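# Eject used pipette tip into bin, re-hang pipette

## Task

Remove the used tip from the pipette, using the ejector button next to the plunger, and get it into the waste bin. The tip may only be released to drop once at least half its length sits below the bin's rim; an earlier, higher drop fails immediately. The tip may contact nothing except the pipette and the bin, or the task fails immediately. The bin must remain upright. Afterwards, hang the pipette on its rack by its finger rest, vertical and at its original hanging height. Everything must stay correct without the robot holding it.

## Robot and tools

Robot: one six-joint UR-style arm carrying a single right hand with four digits (index, middle, ring, thumb) and 16 finger motors. A fixed mast sticks out at the wrist on the palm side (hand-point x +0.05 to +0.10, z -0.16 to -0.11, out to y +0.06 m) and can collide with things. Only the rubber fingertip caps grip well.

Frames. Scene frame: origin on the table top under the arm base, +z up, +y to the left when facing along +x. Results report the hand point in this frame (position in m, quaternion wxyz, velocities in m/s and rad/s). The hand point sits in front of the palm where thumb and index/middle tips meet in a pinch. Its own axes: +z along straightened fingers toward the tips, +x across the palm away from the thumb, +y out of the palm face (the face is at y = -0.062 m). Bent fingertips move toward +y.

execute_actions: argument actions is a list holding zero or one item; pictures (true/false) is optional. An empty list only reports the state. An item with rows (1 to 15 rows) and steps (1 to 15, default 15) runs that many 1/30 s steps, one row per step, repeating the final row if rows run out. An item with only steps (up to 300) is a wait counted from the previous result, reply time included.

Each row is one flat list of 24 numbers, each in [-1, 1]:
1-6: dx, dy, dz, rx, ry, rz. An offset, not a pose, expressed in the hand point's own axes and measured from the hand point pose printed in the most recent result that showed it (before any such result, or for a second call in the same reply, from where the robot actually is at the start). Every row uses that same reference; rows do not accumulate. 1.0 equals 0.6 m of translation or 180 degrees; rx, ry, rz form one rotation vector. All zeros drives back to the reference pose, it does not hold still.
7-22: absolute goal angles for index_mcp, index_abd, index_pip, index_dip, middle_mcp, middle_abd, middle_pip, middle_dip, ring_mcp, ring_abd, ring_pip, ring_dip, thumb_cmc, thumb_axl, thumb_mcp, thumb_ipl, scaled linearly between the hinge stops. Straight values: finger _mcp +0.75, _abd 0.00, _pip +0.58, _dip +0.70; thumb_cmc +0.71, thumb_axl +0.68, thumb_mcp +0.23, thumb_ipl +0.17. Moving toward -1 curls finger hinges toward the palm, swings _abd away from the thumb, brings the thumb round in front of the palm (cmc), and bends the thumb toward +z when axl is straight (or along the cmc swing direction with axl near -0.40).
23: current_limit, -1 = 0 mA up to +1 = 550 mA (floor 11 mA); very low values may be too weak to lift a finger and also slow it.
24: speed, motor slew = (speed+1)/2 of 5.9 rad/s. Initially current_limit +0.4, speed -0.6; last values persist.

Per step the commanded pose is clipped to 100 mm and 16 degrees from the measured pose; arm motion lags about 0.17 s. A large motion may need several calls; check the pose in each result.

move: target is one 24-number row as above (same offset rules); its hand numbers are sent at the start. speed is path top speed in m/s, 0.002 to 0.5, default 0.25 (rotation up to twice that in rad/s). stop_force, optional, 9 to 40 N: ends the path when push against the motion rises that much, then backs off two steps and holds; use it very slowly when approaching a contact, not on rotating moves, and omit it when moving away from something being pressed. The path is straight, 0.5 to 10 s, and ignores obstacles. The move: line reports the ending (done, off_target, moving, held, fault, contact) plus limits (paced = pose clipped, held = some steps blocked) and distance to target.

wait: seconds 0 to 10, sends nothing new. zoom_image: camera (cam_head_left, cam_head_right, cam_high, cam_low 504x504; cam_wrist 616x616 fisheye) and region [x0, y0, x1, y1] in pixels, at most 504x504. read_manual: licence texts only. finished_scene: scene number (1 or 2); irreversible, grades the scene.

Result lines: hand pose and velocities; Wrist force and Wrist torque in hand point axes (force points from the surface into the arm; offset up to ~4 N, noise up to ~2.4 N, saturates near 50 N; may say no reading). Hand lists in motor order: hand_goal, hand_measured, hand_current_ma (positive pushes toward -1), hand_state (moving, goal, blocked, overload), hand_current_limit, hand_speed. Hand target gives the pose being driven toward. pose unreachable and HELD mean the clearance check altered or blocked commands. Also MOTOR HOT, fault lines and camera calibration changes.

Avoid: fast or deep pushes into firm objects (stiff arm; fault stop of 10 s at 150 N external force or wrist torques of 25.2 N m, after which remaining calls in that reply are skipped); finger currents of 495 mA or more for 5 s (motor shuts down 10 s); arm motor heat reaching 85 °C. Never let the tip touch the table, rack, hand or anything but pipette and bin; lower it deep into the bin before letting go; don't tip the bin or knock anything off the table; leave the pipette hanging freely, vertical, at its former height. Loose objects may occasionally be nudged by outside pushes.

Each tool is called after ">>>" by a JSON object that holds its "method" and its "body", one argument or row to a line.

## Session

>>> {"method": "execute_actions", "body": {
  "actions": []
}}

Scene clock: 0.00 s of 9600.00 s.
end_effector_position=(+0.7261, -0.2135, +0.3192) hand_goal=(+0.754, +0.000, +0.576, +0.696, +0.754, +0.000, +0.576, +0.696, +0.754, +0.000, +0.576, +0.696, +0.714, +0.678, +0.226, +0.168) hand_measured=(+0.754, +0.000, +0.576, +0.696, +0.754, +0.000, +0.576, +0.696, +0.754, +0.000, +0.576, +0.696, +0.714, +0.678, +0.226, +0.168) hand_current_ma=(+0, +0, +0, +0, +0, +0, +0, +0, +0, +0, +0, +0, +0, +0, +0, +0) hand_state=(goal, goal, goal, goal, goal, goal, goal, goal, goal, goal, goal, goal, goal, goal, goal, goal) hand_current_limit=0.40 hand_speed=-0.60 end_effector_quat_wxyz=(+0.044, +0.179, +0.974, +0.132) end_effector_velocity=(-0.000, -0.000, +0.000) end_effector_angular_velocity=(+0.001, +0.001, -0.000)
Joint positions: [-0.661 -1.001  1.188 -1.712 -1.285 -1.887]
Joint velocities: [-0.    -0.001  0.001  0.001  0.    -0.   ]
Wrist force (N, on the end effector, along its own x y z axes, offset not removed): no reading
Wrist torque (N m, same axes, about the end effector's origin, offset not removed): no reading
Hand target: +0.726, -0.214, +0.319; +0.044, +0.179, +0.974, +0.132

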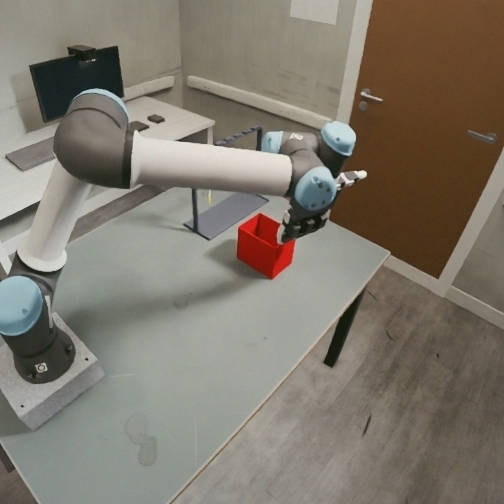

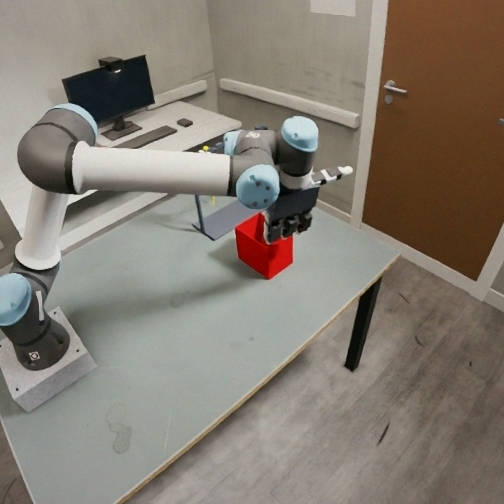

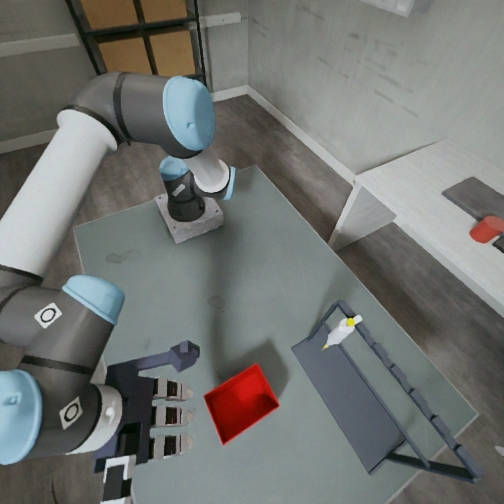

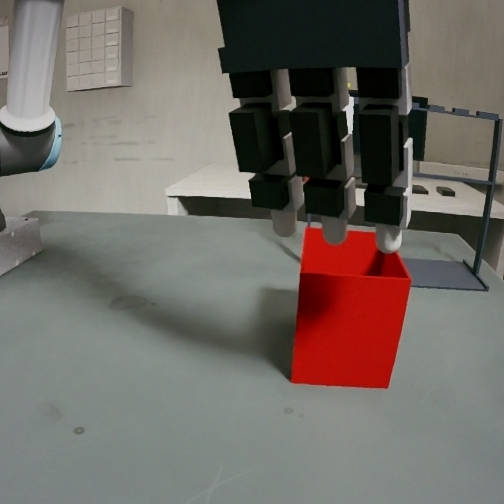

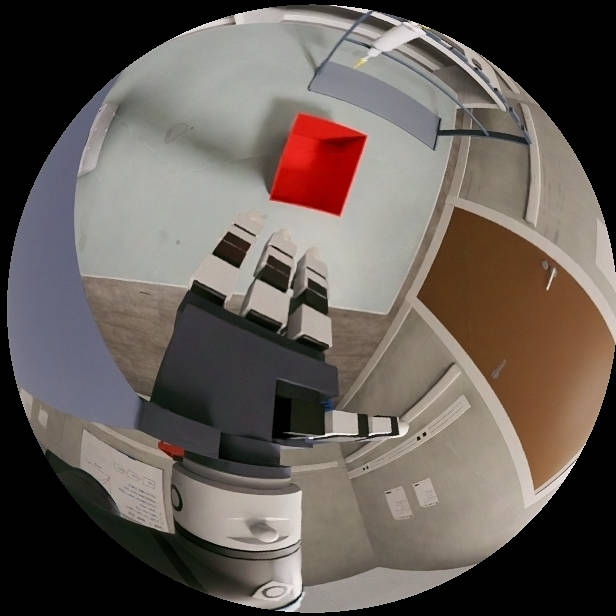

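>>> {"method": "move", "body": {
  "target": [0.54,-0.2,-0.08,0,0,0,0.754,0,0.576,0.696,0.754,0,0.576,0.696,0.754,0,0.576,0.696,0.714,0.678,0.226,0.168,0.4,-0.6]
}}

>>> {"method": "zoom_image", "body": {
  "camera": "cam_low",
  "region": [270,50,504,300]
}}

>>> {"method": "zoom_image", "body": {
  "camera": "cam_high",
  "region": [290,290,390,370]
}}

>>> {"method": "zoom_image", "body": {
  "camera": "cam_head_left",
  "region": [170,120,290,240]
}}

Scene clock: 7.27 s of 9600.00 s.
end_effector_position=(+0.3772, -0.2163, +0.3205) hand_goal=(+0.754, +0.000, +0.576, +0.696, +0.754, +0.000, +0.576, +0.696, +0.754, +0.000, +0.576, +0.696, +0.714, +0.678, +0.226, +0.168) hand_measured=(+0.754, +0.000, +0.576, +0.696, +0.754, +0.000, +0.576, +0.696, +0.754, +0.000, +0.576, +0.696, +0.716, +0.678, +0.222, +0.168) hand_current_ma=(+0, +0, +4, +0, +0, +0, +4, +0, +0, +0, +4, +0, +6, -5, -24, -2) hand_state=(goal, goal, goal, goal, goal, goal, goal, goal, goal, goal, goal, goal, goal, goal, goal, goal) hand_current_limit=0.40 hand_speed=-0.60 end_effector_quat_wxyz=(+0.043, +0.179, +0.974, +0.132) end_effector_velocity=(-0.002, -0.000, +0.001) end_effector_angular_velocity=(-0.001, -0.001, +0.001)
Joint positions: [-1.152 -1.66   1.99  -1.723 -1.342 -2.392]
Joint velocities: [-0.006 -0.004  0.002  0.002 -0.    -0.007]
Wrist force (N, on the end effector, along its own x y z axes, offset not removed): [-1.2 -1.6 -2.9]
Wrist torque (N m, same axes, about the end effector's origin, offset not removed): [-0.09 0.28 -0.04]
Hand target: +0.377, -0.216, +0.321; +0.043, +0.179, +0.974, +0.132
Off the commanded pose: 0.001 m, 0 deg.
After step 90, 2.20 s passed at rest.
move: done
camera_calibration (this result's frames):
cam_wrist: T_world_to_cam=[[0.951453, 0.231575, 0.202755, -0.344829], [0.0774651, -0.817698, 0.570412, -0.43367], [0.297886, -0.527014, -0.79594, 0.160635], [0, 0, 0, 1]] pos_world=[0.313832, -0.1901, 0.445142]

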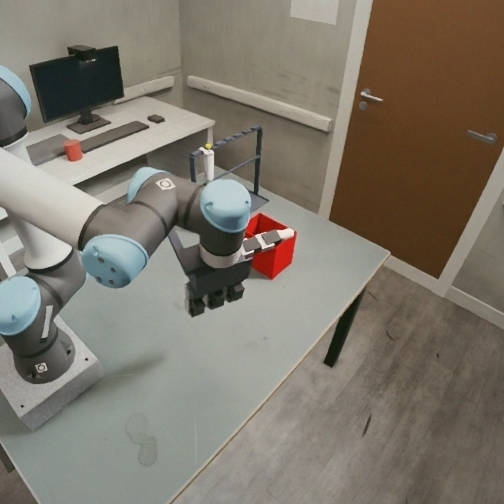

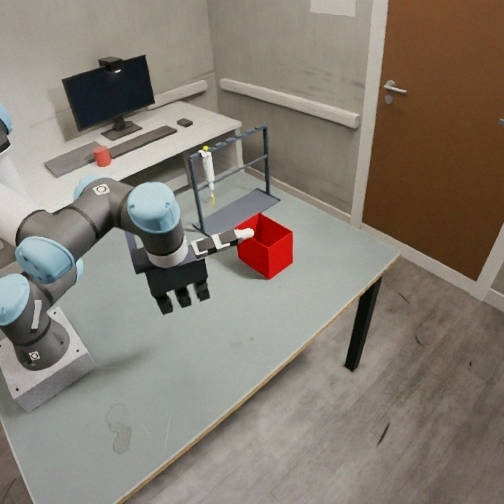

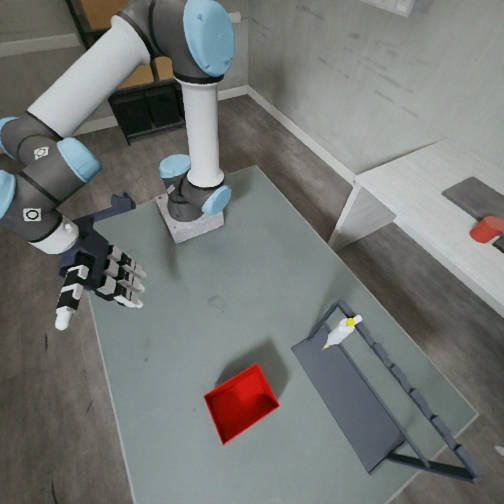

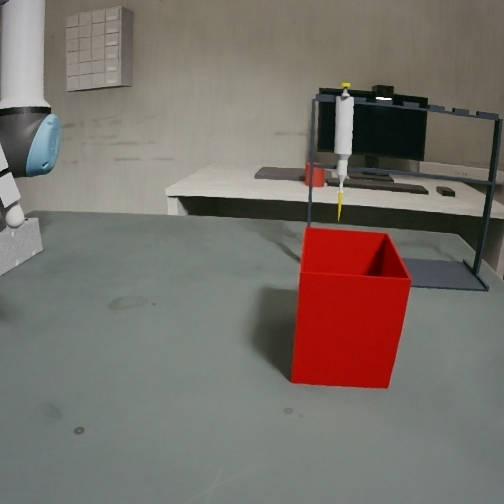

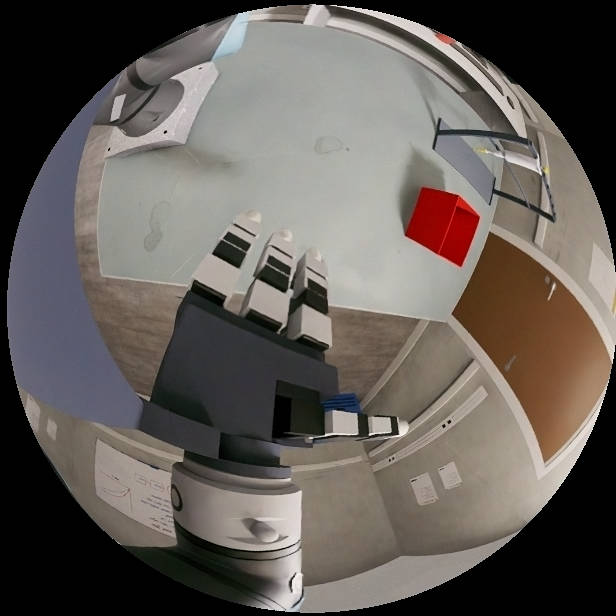

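Region (270, 50, 504, 300) of cam_low's 504x504 image, scaled by 2.016, with more detail than that image has; it fills the left 472 columns of this view, and the rest is white.

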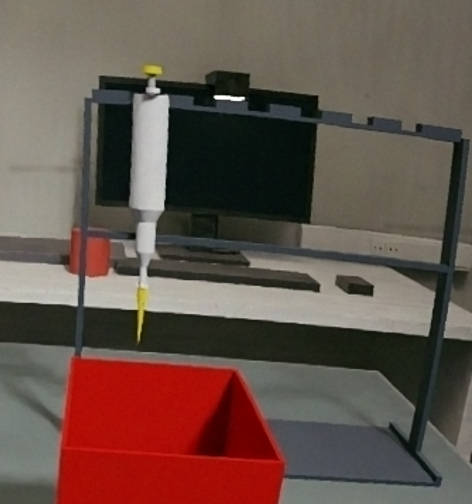

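Region (290, 290, 390, 370) of cam_high's 504x504 image, scaled by 5.040, with more detail than that image has; it fills the top 403 rows of this view, and the rest is white.

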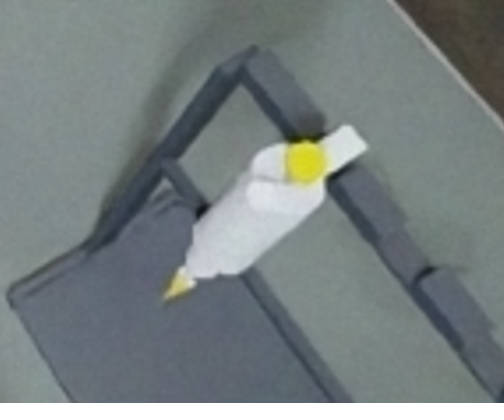

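Region (170, 120, 290, 240) of cam_head_left's 504x504 image, scaled by 4.200, with more detail than that image has.

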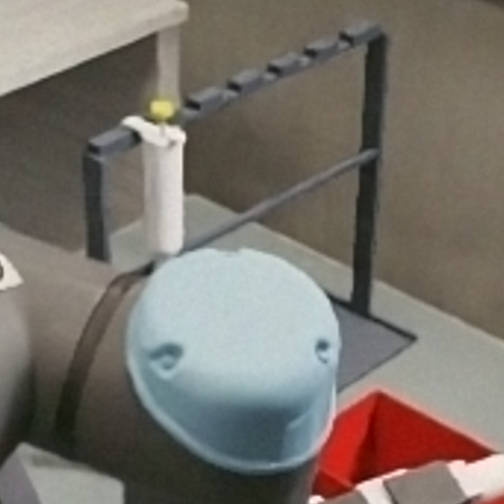

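>>> {"method": "move", "body": {
  "target": [-0.137,0.413,0.157,-0.103,-0.435,-0.2265,0.754,0,0.576,0.696,0.754,0,0.576,0.696,1,0,0.7,0.696,0.714,0.678,0.226,0.168,0.4,-0.6]
}}

>>> {"method": "zoom_image", "body": {
  "camera": "cam_head_right",
  "region": [170,130,250,210]
}}

Scene clock: 35.90 s of 9600.00 s.
end_effector_position=(+0.5506, +0.0002, +0.3008) hand_goal=(+0.754, +0.000, +0.576, +0.696, +0.754, +0.000, +0.576, +0.696, +1.000, +0.000, +0.700, +0.696, +0.714, +0.678, +0.226, +0.168) hand_measured=(+0.754, -0.002, +0.576, +0.696, +0.754, -0.002, +0.576, +0.696, +0.998, -0.002, +0.698, +0.696, +0.716, +0.678, +0.224, +0.168) hand_current_ma=(+1, -12, +4, +0, +1, -13, +4, +0, -14, -12, -14, +0, +7, -5, -15, -2) hand_state=(goal, goal, goal, goal, goal, goal, goal, goal, goal, goal, goal, goal, goal, goal, goal, goal) hand_current_limit=0.40 hand_speed=-0.60 end_effector_quat_wxyz=(+0.698, -0.110, +0.699, +0.110) end_effector_velocity=(+0.001, -0.000, +0.000) end_effector_angular_velocity=(+0.007, -0.011, -0.003)
Joint positions: [-0.744 -0.865  2.203 -4.499 -0.503 -1.551]
Joint velocities: [ 0.003  0.01  -0.01  -0.027 -0.006  0.026]
Wrist force (N, on the end effector, along its own x y z axes, offset not removed): [-0.1 -0.3 -0.2]
Wrist torque (N m, same axes, about the end effector's origin, offset not removed): [-0.25 0.04 -0.03]
Hand target: +0.551, +0.000, +0.301; +0.699, -0.110, +0.698, +0.110
Off the commanded pose: 0.001 m, 0 deg.
After step 90, 21.77 s passed at rest.
move: done
camera_calibration (this result's frames):
cam_wrist: T_world_to_cam=[[-0.192017, 0.55213, 0.811346, -0.109429], [-0.529244, -0.754469, 0.388171, 0.130003], [0.826457, -0.354864, 0.437082, -0.45461], [0, 0, 0, 1]] pos_world=[0.423507, -0.0028225, 0.237023]

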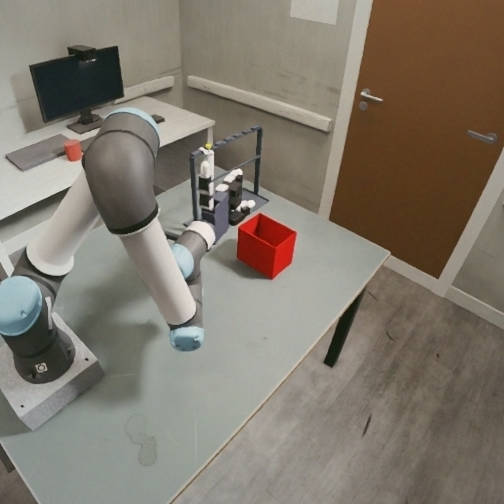

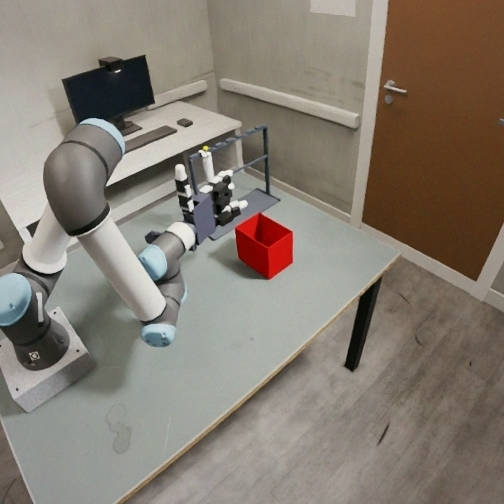

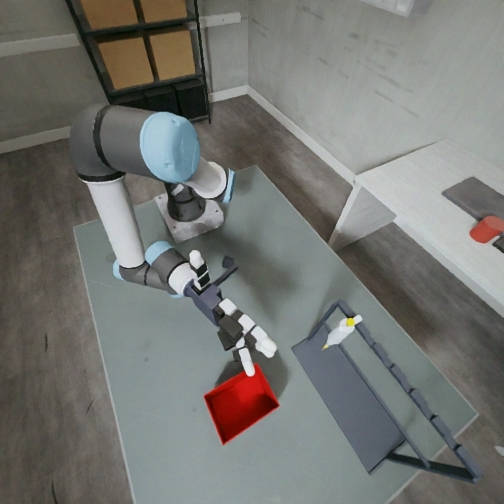

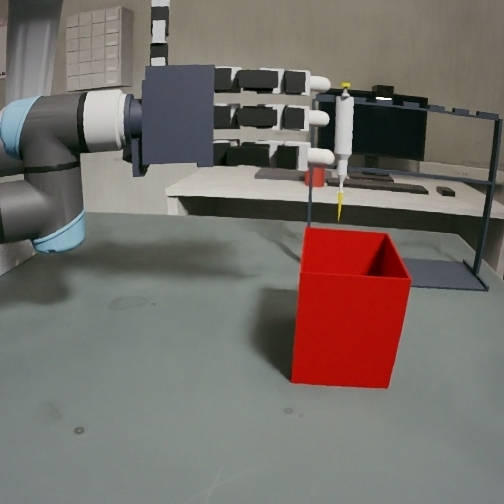

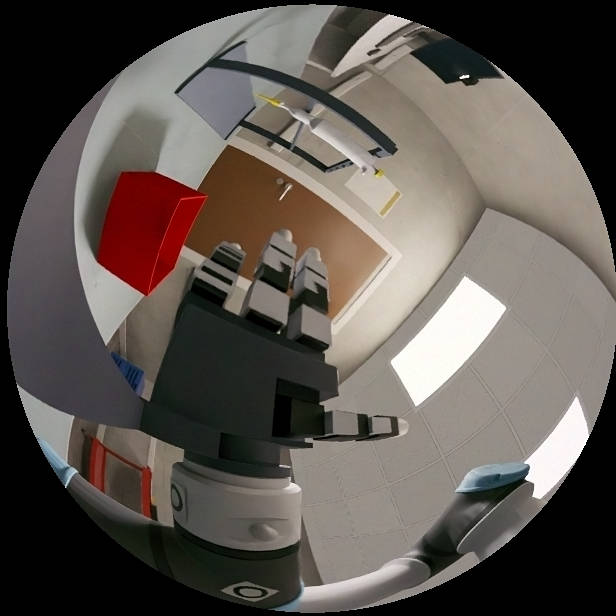

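Region (170, 130, 250, 210) of cam_head_right's 504x504 image, scaled by 6.300, with more detail than that image has.

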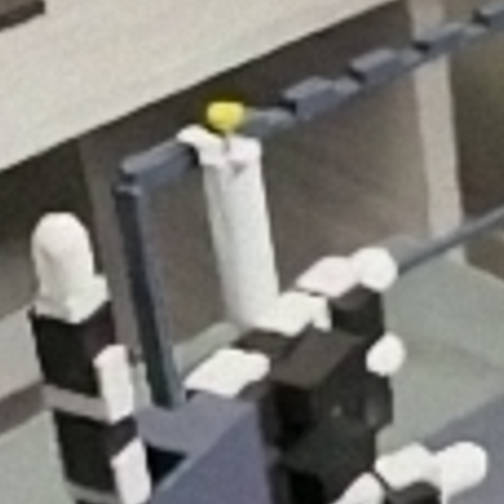

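>>> {"method": "move", "body": {
  "target": [0.092,0.11,0.415,0,0,0,0.754,0,0.576,0.696,0.754,0,0.576,0.696,1,0,0.7,0.696,0.714,0.678,0.226,0.168,0.4,-0.6],
  "speed": 0.12
}}

>>> {"method": "zoom_image", "body": {
  "camera": "cam_high",
  "region": [240,250,400,410]
}}

>>> {"method": "zoom_image", "body": {
  "camera": "cam_low",
  "region": [270,30,504,260]
}}

Scene clock: 41.73 s of 9600.00 s.
end_effector_position=(+0.7667, +0.1401, +0.2456) hand_goal=(+0.754, +0.000, +0.576, +0.696, +0.754, +0.000, +0.576, +0.696, +1.000, +0.000, +0.700, +0.696, +0.714, +0.678, +0.226, +0.168) hand_measured=(+0.754, -0.002, +0.576, +0.696, +0.754, -0.002, +0.576, +0.696, +0.998, -0.002, +0.698, +0.696, +0.716, +0.678, +0.224, +0.168) hand_current_ma=(+1, -12, +4, +0, +1, -13, +4, +0, -12, -12, -13, +0, +7, -5, -13, -2) hand_state=(goal, goal, goal, goal, goal, goal, goal, goal, goal, goal, goal, goal, goal, goal, goal, goal) hand_current_limit=0.40 hand_speed=-0.60 end_effector_quat_wxyz=(+0.698, -0.110, +0.699, +0.110) end_effector_velocity=(+0.002, +0.001, -0.000) end_effector_angular_velocity=(-0.000, +0.000, +0.001)
Joint positions: [-0.245 -0.563  1.601 -4.191 -1.002 -1.561]
Joint velocities: [ 0.003  0.003 -0.007  0.004 -0.002 -0.   ]
Wrist force (N, on the end effector, along its own x y z axes, offset not removed): [-0.6 0.1 -1.3]
Wrist torque (N m, same axes, about the end effector's origin, offset not removed): [0.00 0.10 0.08]
Hand target: +0.767, +0.140, +0.246; +0.698, -0.110, +0.699, +0.110
Off the commanded pose: 0.001 m, 0 deg.
After step 90, 0.07 s passed at rest.
move: done
camera_calibration (this result's frames):
cam_wrist: T_world_to_cam=[[-0.192326, 0.551522, 0.811686, -0.100131], [-0.529409, -0.754752, 0.387396, 0.371694], [0.826279, -0.355208, 0.437139, -0.559227], [0, 0, 0, 1]] pos_world=[0.639597, 0.137119, 0.181742]

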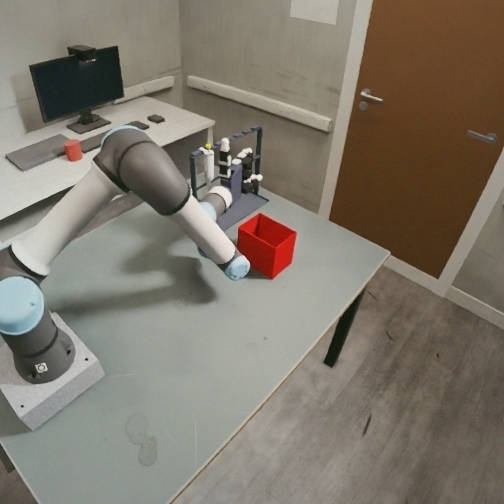

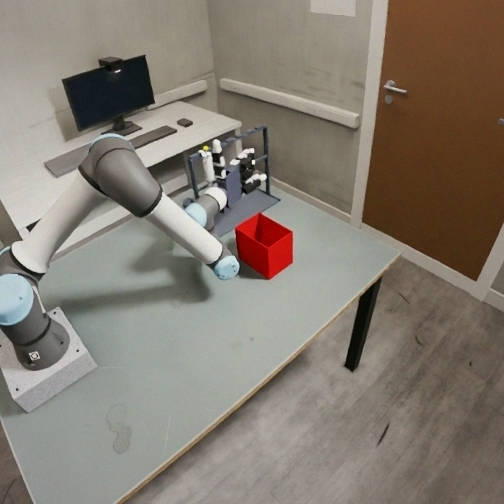

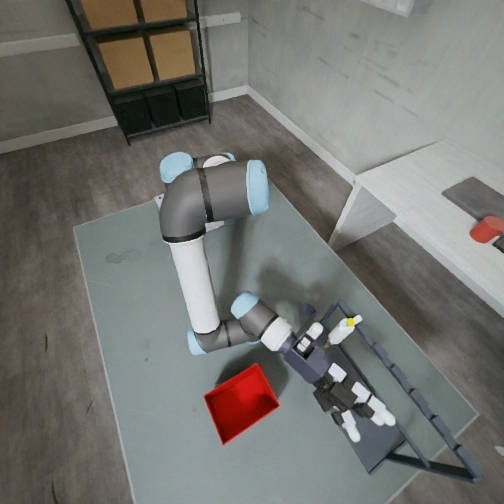

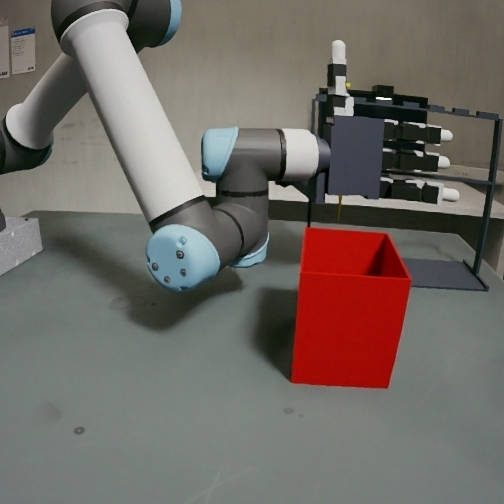

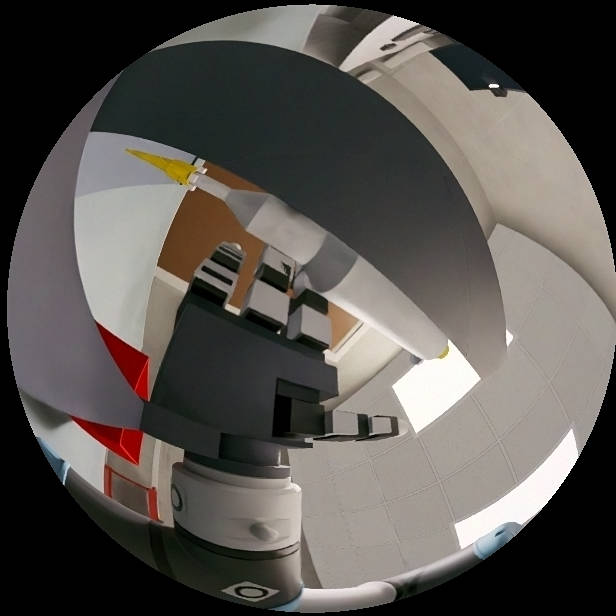

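Region (240, 250, 400, 410) of cam_high's 504x504 image, scaled by 3.150, with more detail than that image has.

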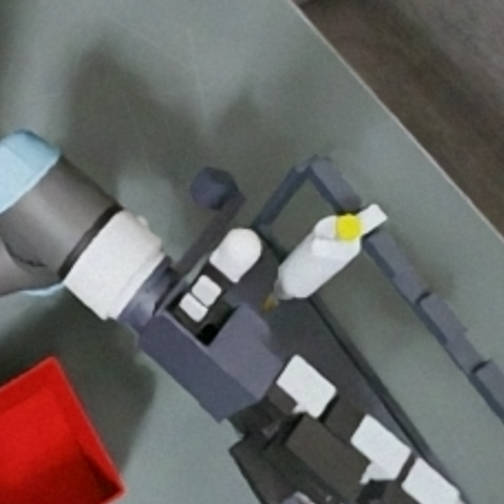

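Region (270, 30, 504, 260) of cam_low's 504x504 image, scaled by 2.154, with more detail than that image has; it fills the top 495 rows of this view, and the rest is white.

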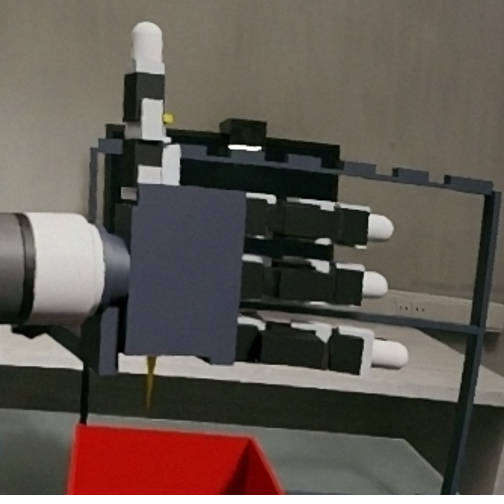

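>>> {"method": "move", "body": {
  "target": [-0.01,0.08,-0.005,0,0,0,0.754,0,0.576,0.696,0.754,0,0.576,0.696,1,0,0.7,0.696,0.714,0.678,0.226,0.168,0.4,-0.6],
  "speed": 0.03
}}

>>> {"method": "zoom_image", "body": {
  "camera": "cam_high",
  "region": [280,270,420,410]
}}

>>> {"method": "zoom_image", "body": {
  "camera": "cam_low",
  "region": [270,30,504,260]
}}

Scene clock: 45.97 s of 9600.00 s.
end_effector_position=(+0.7491, +0.1846, +0.2517) hand_goal=(+0.754, +0.000, +0.576, +0.696, +0.754, +0.000, +0.576, +0.696, +1.000, +0.000, +0.700, +0.696, +0.714, +0.678, +0.226, +0.168) hand_measured=(+0.754, -0.002, +0.576, +0.696, +0.754, -0.002, +0.576, +0.696, +0.998, -0.002, +0.698, +0.696, +0.716, +0.678, +0.224, +0.168) hand_current_ma=(+1, -12, +4, +0, +1, -13, +4, +0, -12, -12, -13, +0, +7, -5, -13, -2) hand_state=(goal, goal, goal, goal, goal, goal, goal, goal, goal, goal, goal, goal, goal, goal, goal, goal) hand_current_limit=0.40 hand_speed=-0.60 end_effector_quat_wxyz=(+0.698, -0.110, +0.699, +0.110) end_effector_velocity=(-0.001, +0.002, +0.001) end_effector_angular_velocity=(-0.001, -0.002, +0.000)
Joint positions: [-0.173 -0.596  1.663 -4.219 -1.074 -1.561]
Joint velocities: [ 0.004 -0.001  0.002 -0.002 -0.004 -0.   ]
Wrist force (N, on the end effector, along its own x y z axes, offset not removed): [-1.8 -2.4 -1.6]
Wrist torque (N m, same axes, about the end effector's origin, offset not removed): [-0.26 0.38 -0.20]
Hand target: +0.749, +0.185, +0.252; +0.698, -0.110, +0.699, +0.110
Off the commanded pose: 0.000 m, 0 deg.
move: done
camera_calibration (this result's frames):
cam_wrist: T_world_to_cam=[[-0.192358, 0.551419, 0.811748, -0.133037], [-0.529411, -0.754807, 0.387286, 0.393665], [0.82627, -0.355251, 0.43712, -0.531559], [0, 0, 0, 1]] pos_world=[0.622031, 0.181663, 0.187887]

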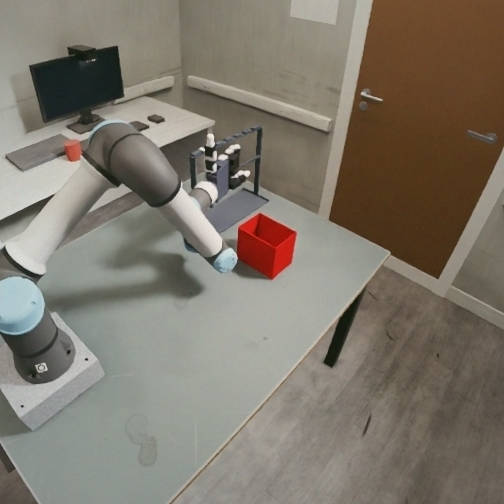

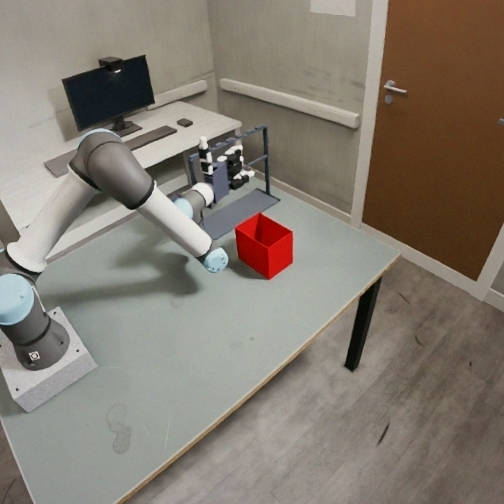

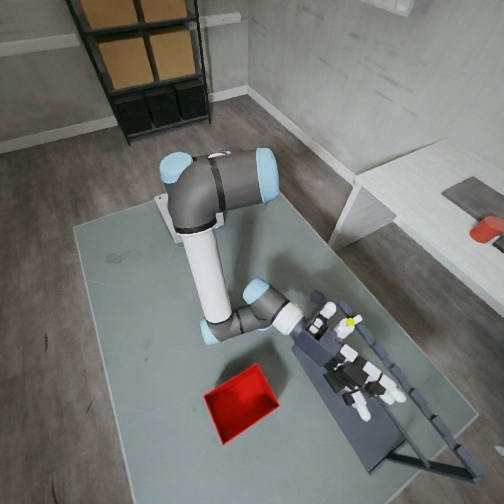

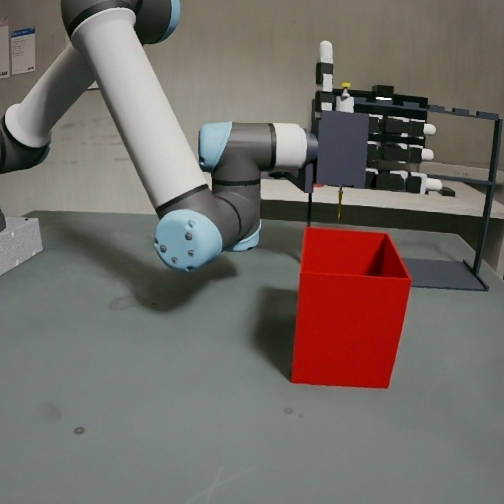

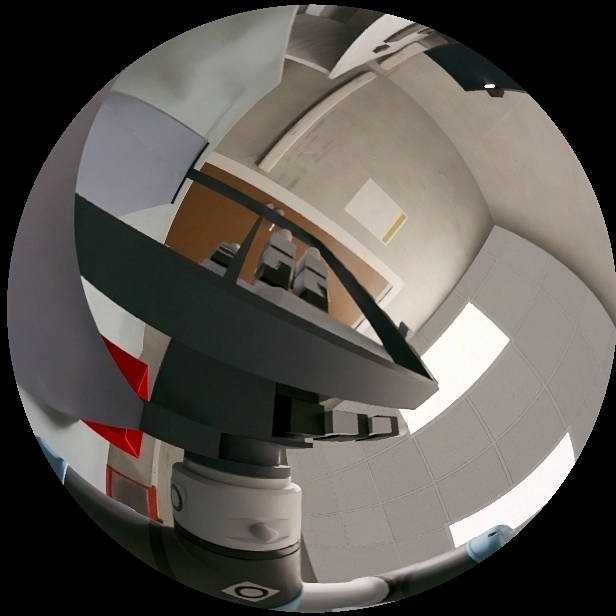

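Region (280, 270, 420, 410) of cam_high's 504x504 image, scaled by 3.600, with more detail than that image has.

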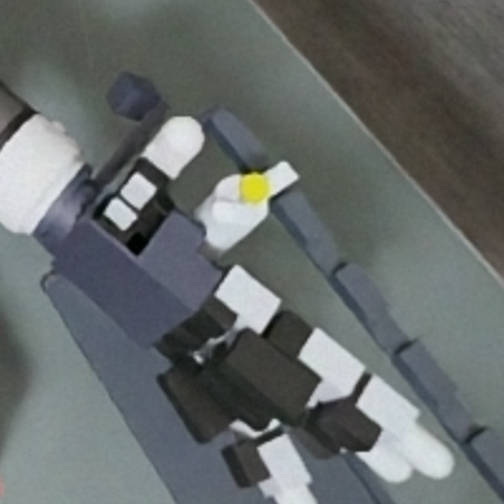

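Region (270, 30, 504, 260) of cam_low's 504x504 image, scaled by 2.154, with more detail than that image has; it fills the top 495 rows of this view, and the rest is white.

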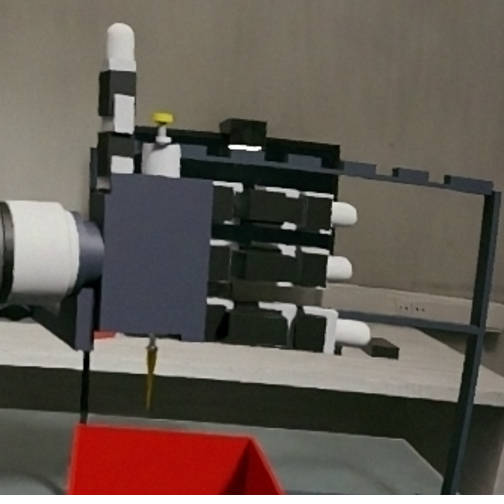

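>>> {"method": "move", "body": {
  "target": [-0.006,0.017,0,0,0,0,0.5,0,-0.66,0.15,0.5,0,-0.66,0.15,1,0,0.7,0.696,0.714,0.678,0.226,0.168,0.4,-0.7],
  "speed": 0.01
}}

>>> {"method": "move", "body": {
  "target": [0,0,0,0,0,0,0.05,0,-0.66,0.15,0.05,0,-0.66,0.15,1,0,0.7,0.696,0.714,0.678,0.226,0.168,0.4,-0.8]
}}

>>> {"method": "zoom_image", "body": {
  "camera": "cam_high",
  "region": [300,280,400,380]
}}

Scene clock: 54.17 s of 9600.00 s.
end_effector_position=(+0.7460, +0.1943, +0.2553) hand_goal=(+0.500, +0.000, -0.660, +0.150, +0.500, +0.000, -0.660, +0.150, +1.000, +0.000, +0.700, +0.696, +0.714, +0.678, +0.226, +0.168) hand_measured=(+0.502, -0.002, -0.658, +0.152, +0.502, -0.002, -0.658, +0.152, +0.998, -0.002, +0.698, +0.696, +0.716, +0.678, +0.224, +0.168) hand_current_ma=(+13, -12, +14, +14, +13, -13, +14, +14, -12, -12, -13, +0, +7, -5, -13, -2) hand_state=(goal, goal, goal, goal, goal, goal, goal, goal, goal, goal, goal, goal, goal, goal, goal, goal) hand_current_limit=0.40 hand_speed=-0.70 end_effector_quat_wxyz=(+0.698, -0.110, +0.699, +0.110) end_effector_velocity=(-0.000, +0.000, +0.000) end_effector_angular_velocity=(-0.001, -0.001, +0.000)
Joint positions: [-0.156 -0.607  1.674 -4.219 -1.091 -1.561]
Joint velocities: [ 0.    -0.001  0.001 -0.001  0.    -0.001]
Wrist force (N, on the end effector, along its own x y z axes, offset not removed): [-0.6 -1.9 -2.7]
Wrist torque (N m, same axes, about the end effector's origin, offset not removed): [0.00 0.10 -0.02]
Hand target: +0.746, +0.194, +0.255; +0.698, -0.110, +0.699, +0.110
Off the commanded pose: 0.000 m, 0 deg.
After step 90, 3.27 s passed at rest.
move: done
camera_calibration (this result's frames):
cam_wrist: T_world_to_cam=[[-0.19236, 0.551396, 0.811763, -0.141938], [-0.529413, -0.754817, 0.387262, 0.397924], [0.826268, -0.355265, 0.437113, -0.527108], [0, 0, 0, 1]] pos_world=[0.618895, 0.191361, 0.191525]

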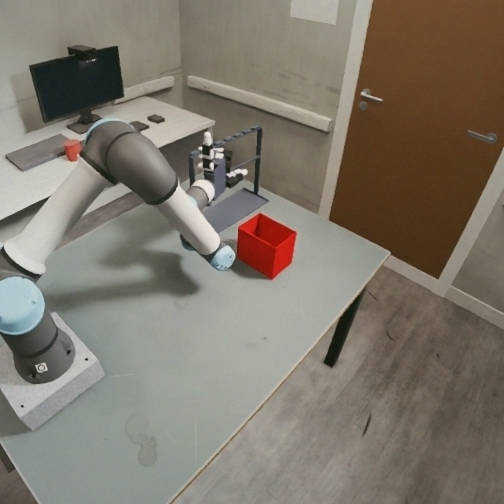

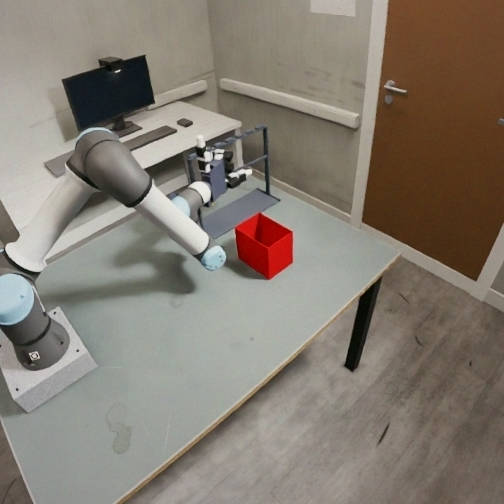

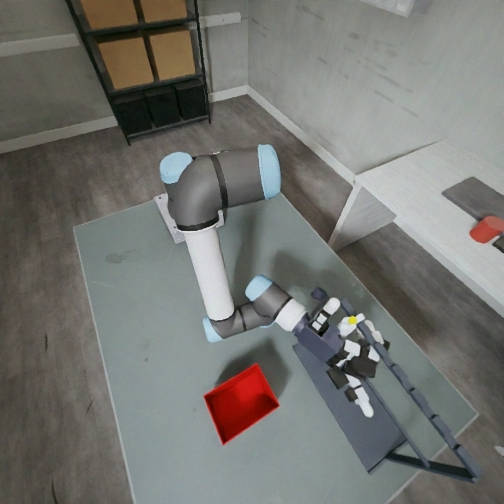

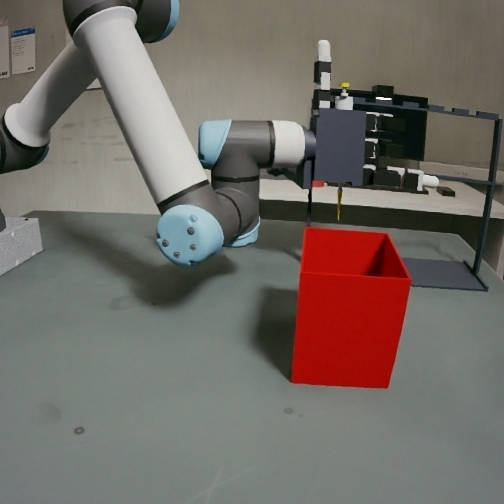

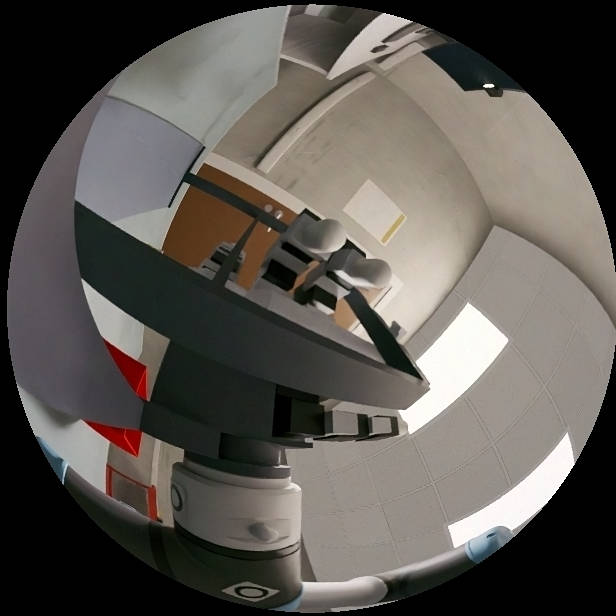

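Scene clock: 55.40 s of 9600.00 s.
end_effector_position=(+0.7460, +0.1943, +0.2553) hand_goal=(+0.050, +0.000, -0.660, +0.150, +0.050, +0.000, -0.660, +0.150, +1.000, +0.000, +0.700, +0.696, +0.714, +0.678, +0.226, +0.168) hand_measured=(+0.052, -0.002, -0.658, +0.152, +0.052, -0.002, -0.658, +0.152, +0.998, -0.002, +0.698, +0.696, +0.716, +0.678, +0.224, +0.168) hand_current_ma=(+14, -12, +14, +14, +14, -13, +14, +14, -12, -12, -13, +0, +7, -5, -13, -2) hand_state=(goal, goal, goal, goal, goal, goal, goal, goal, goal, goal, goal, goal, goal, goal, goal, goal) hand_current_limit=0.40 hand_speed=-0.80 end_effector_quat_wxyz=(+0.698, -0.110, +0.699, +0.110) end_effector_velocity=(+0.000, -0.000, +0.000) end_effector_angular_velocity=(-0.001, -0.001, +0.000)
Joint positions: [-0.156 -0.607  1.674 -4.219 -1.091 -1.561]
Joint velocities: [-0.     0.    -0.    -0.     0.    -0.001]
Wrist force (N, on the end effector, along its own x y z axes, offset not removed): [-1.4 -1.7 -0.5]
Wrist torque (N m, same axes, about the end effector's origin, offset not removed): [-0.10 0.29 -0.28]
Hand target: +0.746, +0.194, +0.255; +0.698, -0.110, +0.699, +0.110
Off the commanded pose: 0.000 m, 0 deg.
move: done
camera_calibration (this result's frames):
cam_wrist: T_world_to_cam=[[-0.192359, 0.551396, 0.811764, -0.141939], [-0.529414, -0.754817, 0.387263, 0.397924], [0.826268, -0.355266, 0.437112, -0.527107], [0, 0, 0, 1]] pos_world=[0.618895, 0.191361, 0.191525]

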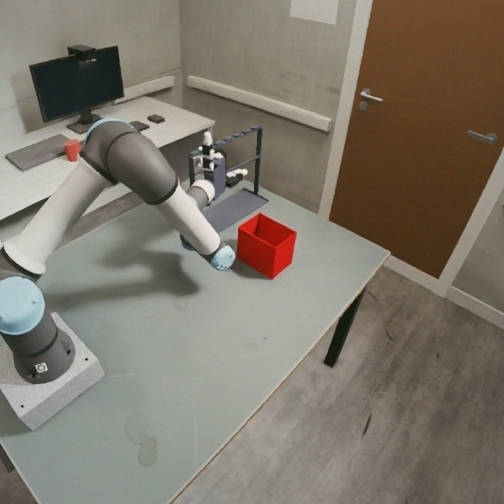

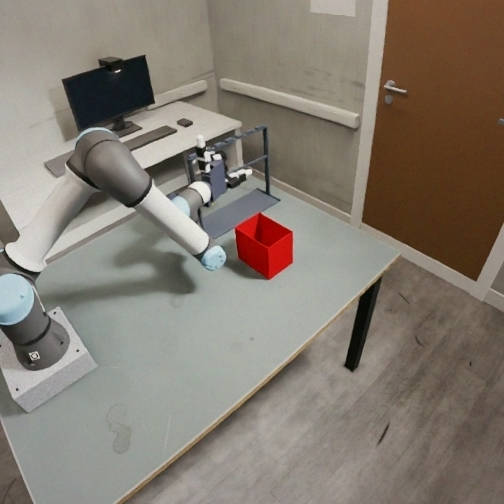

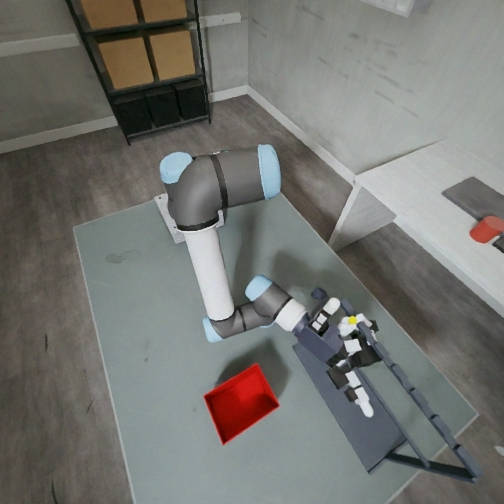

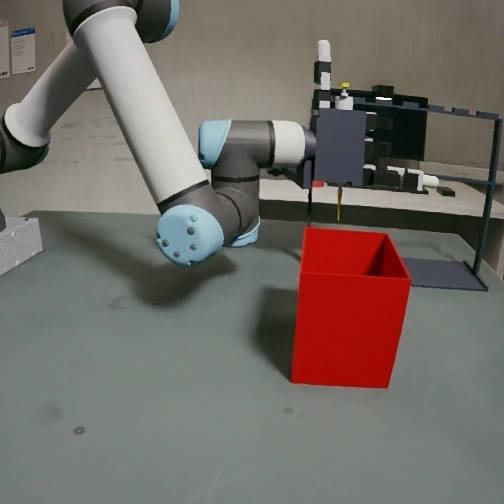

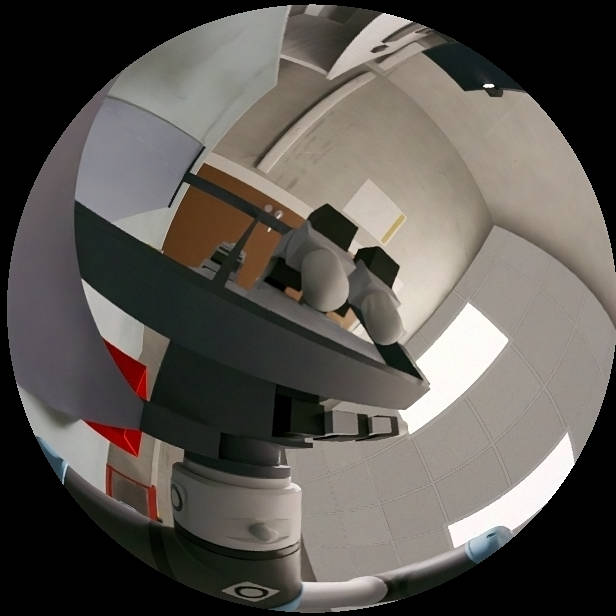

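Region (300, 280, 400, 380) of cam_high's 504x504 image, scaled by 5.040, with more detail than that image has.

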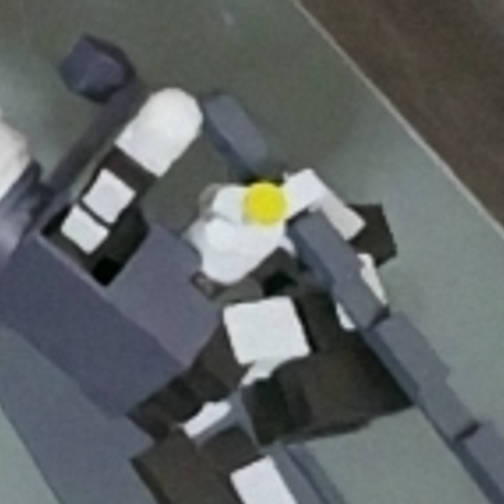

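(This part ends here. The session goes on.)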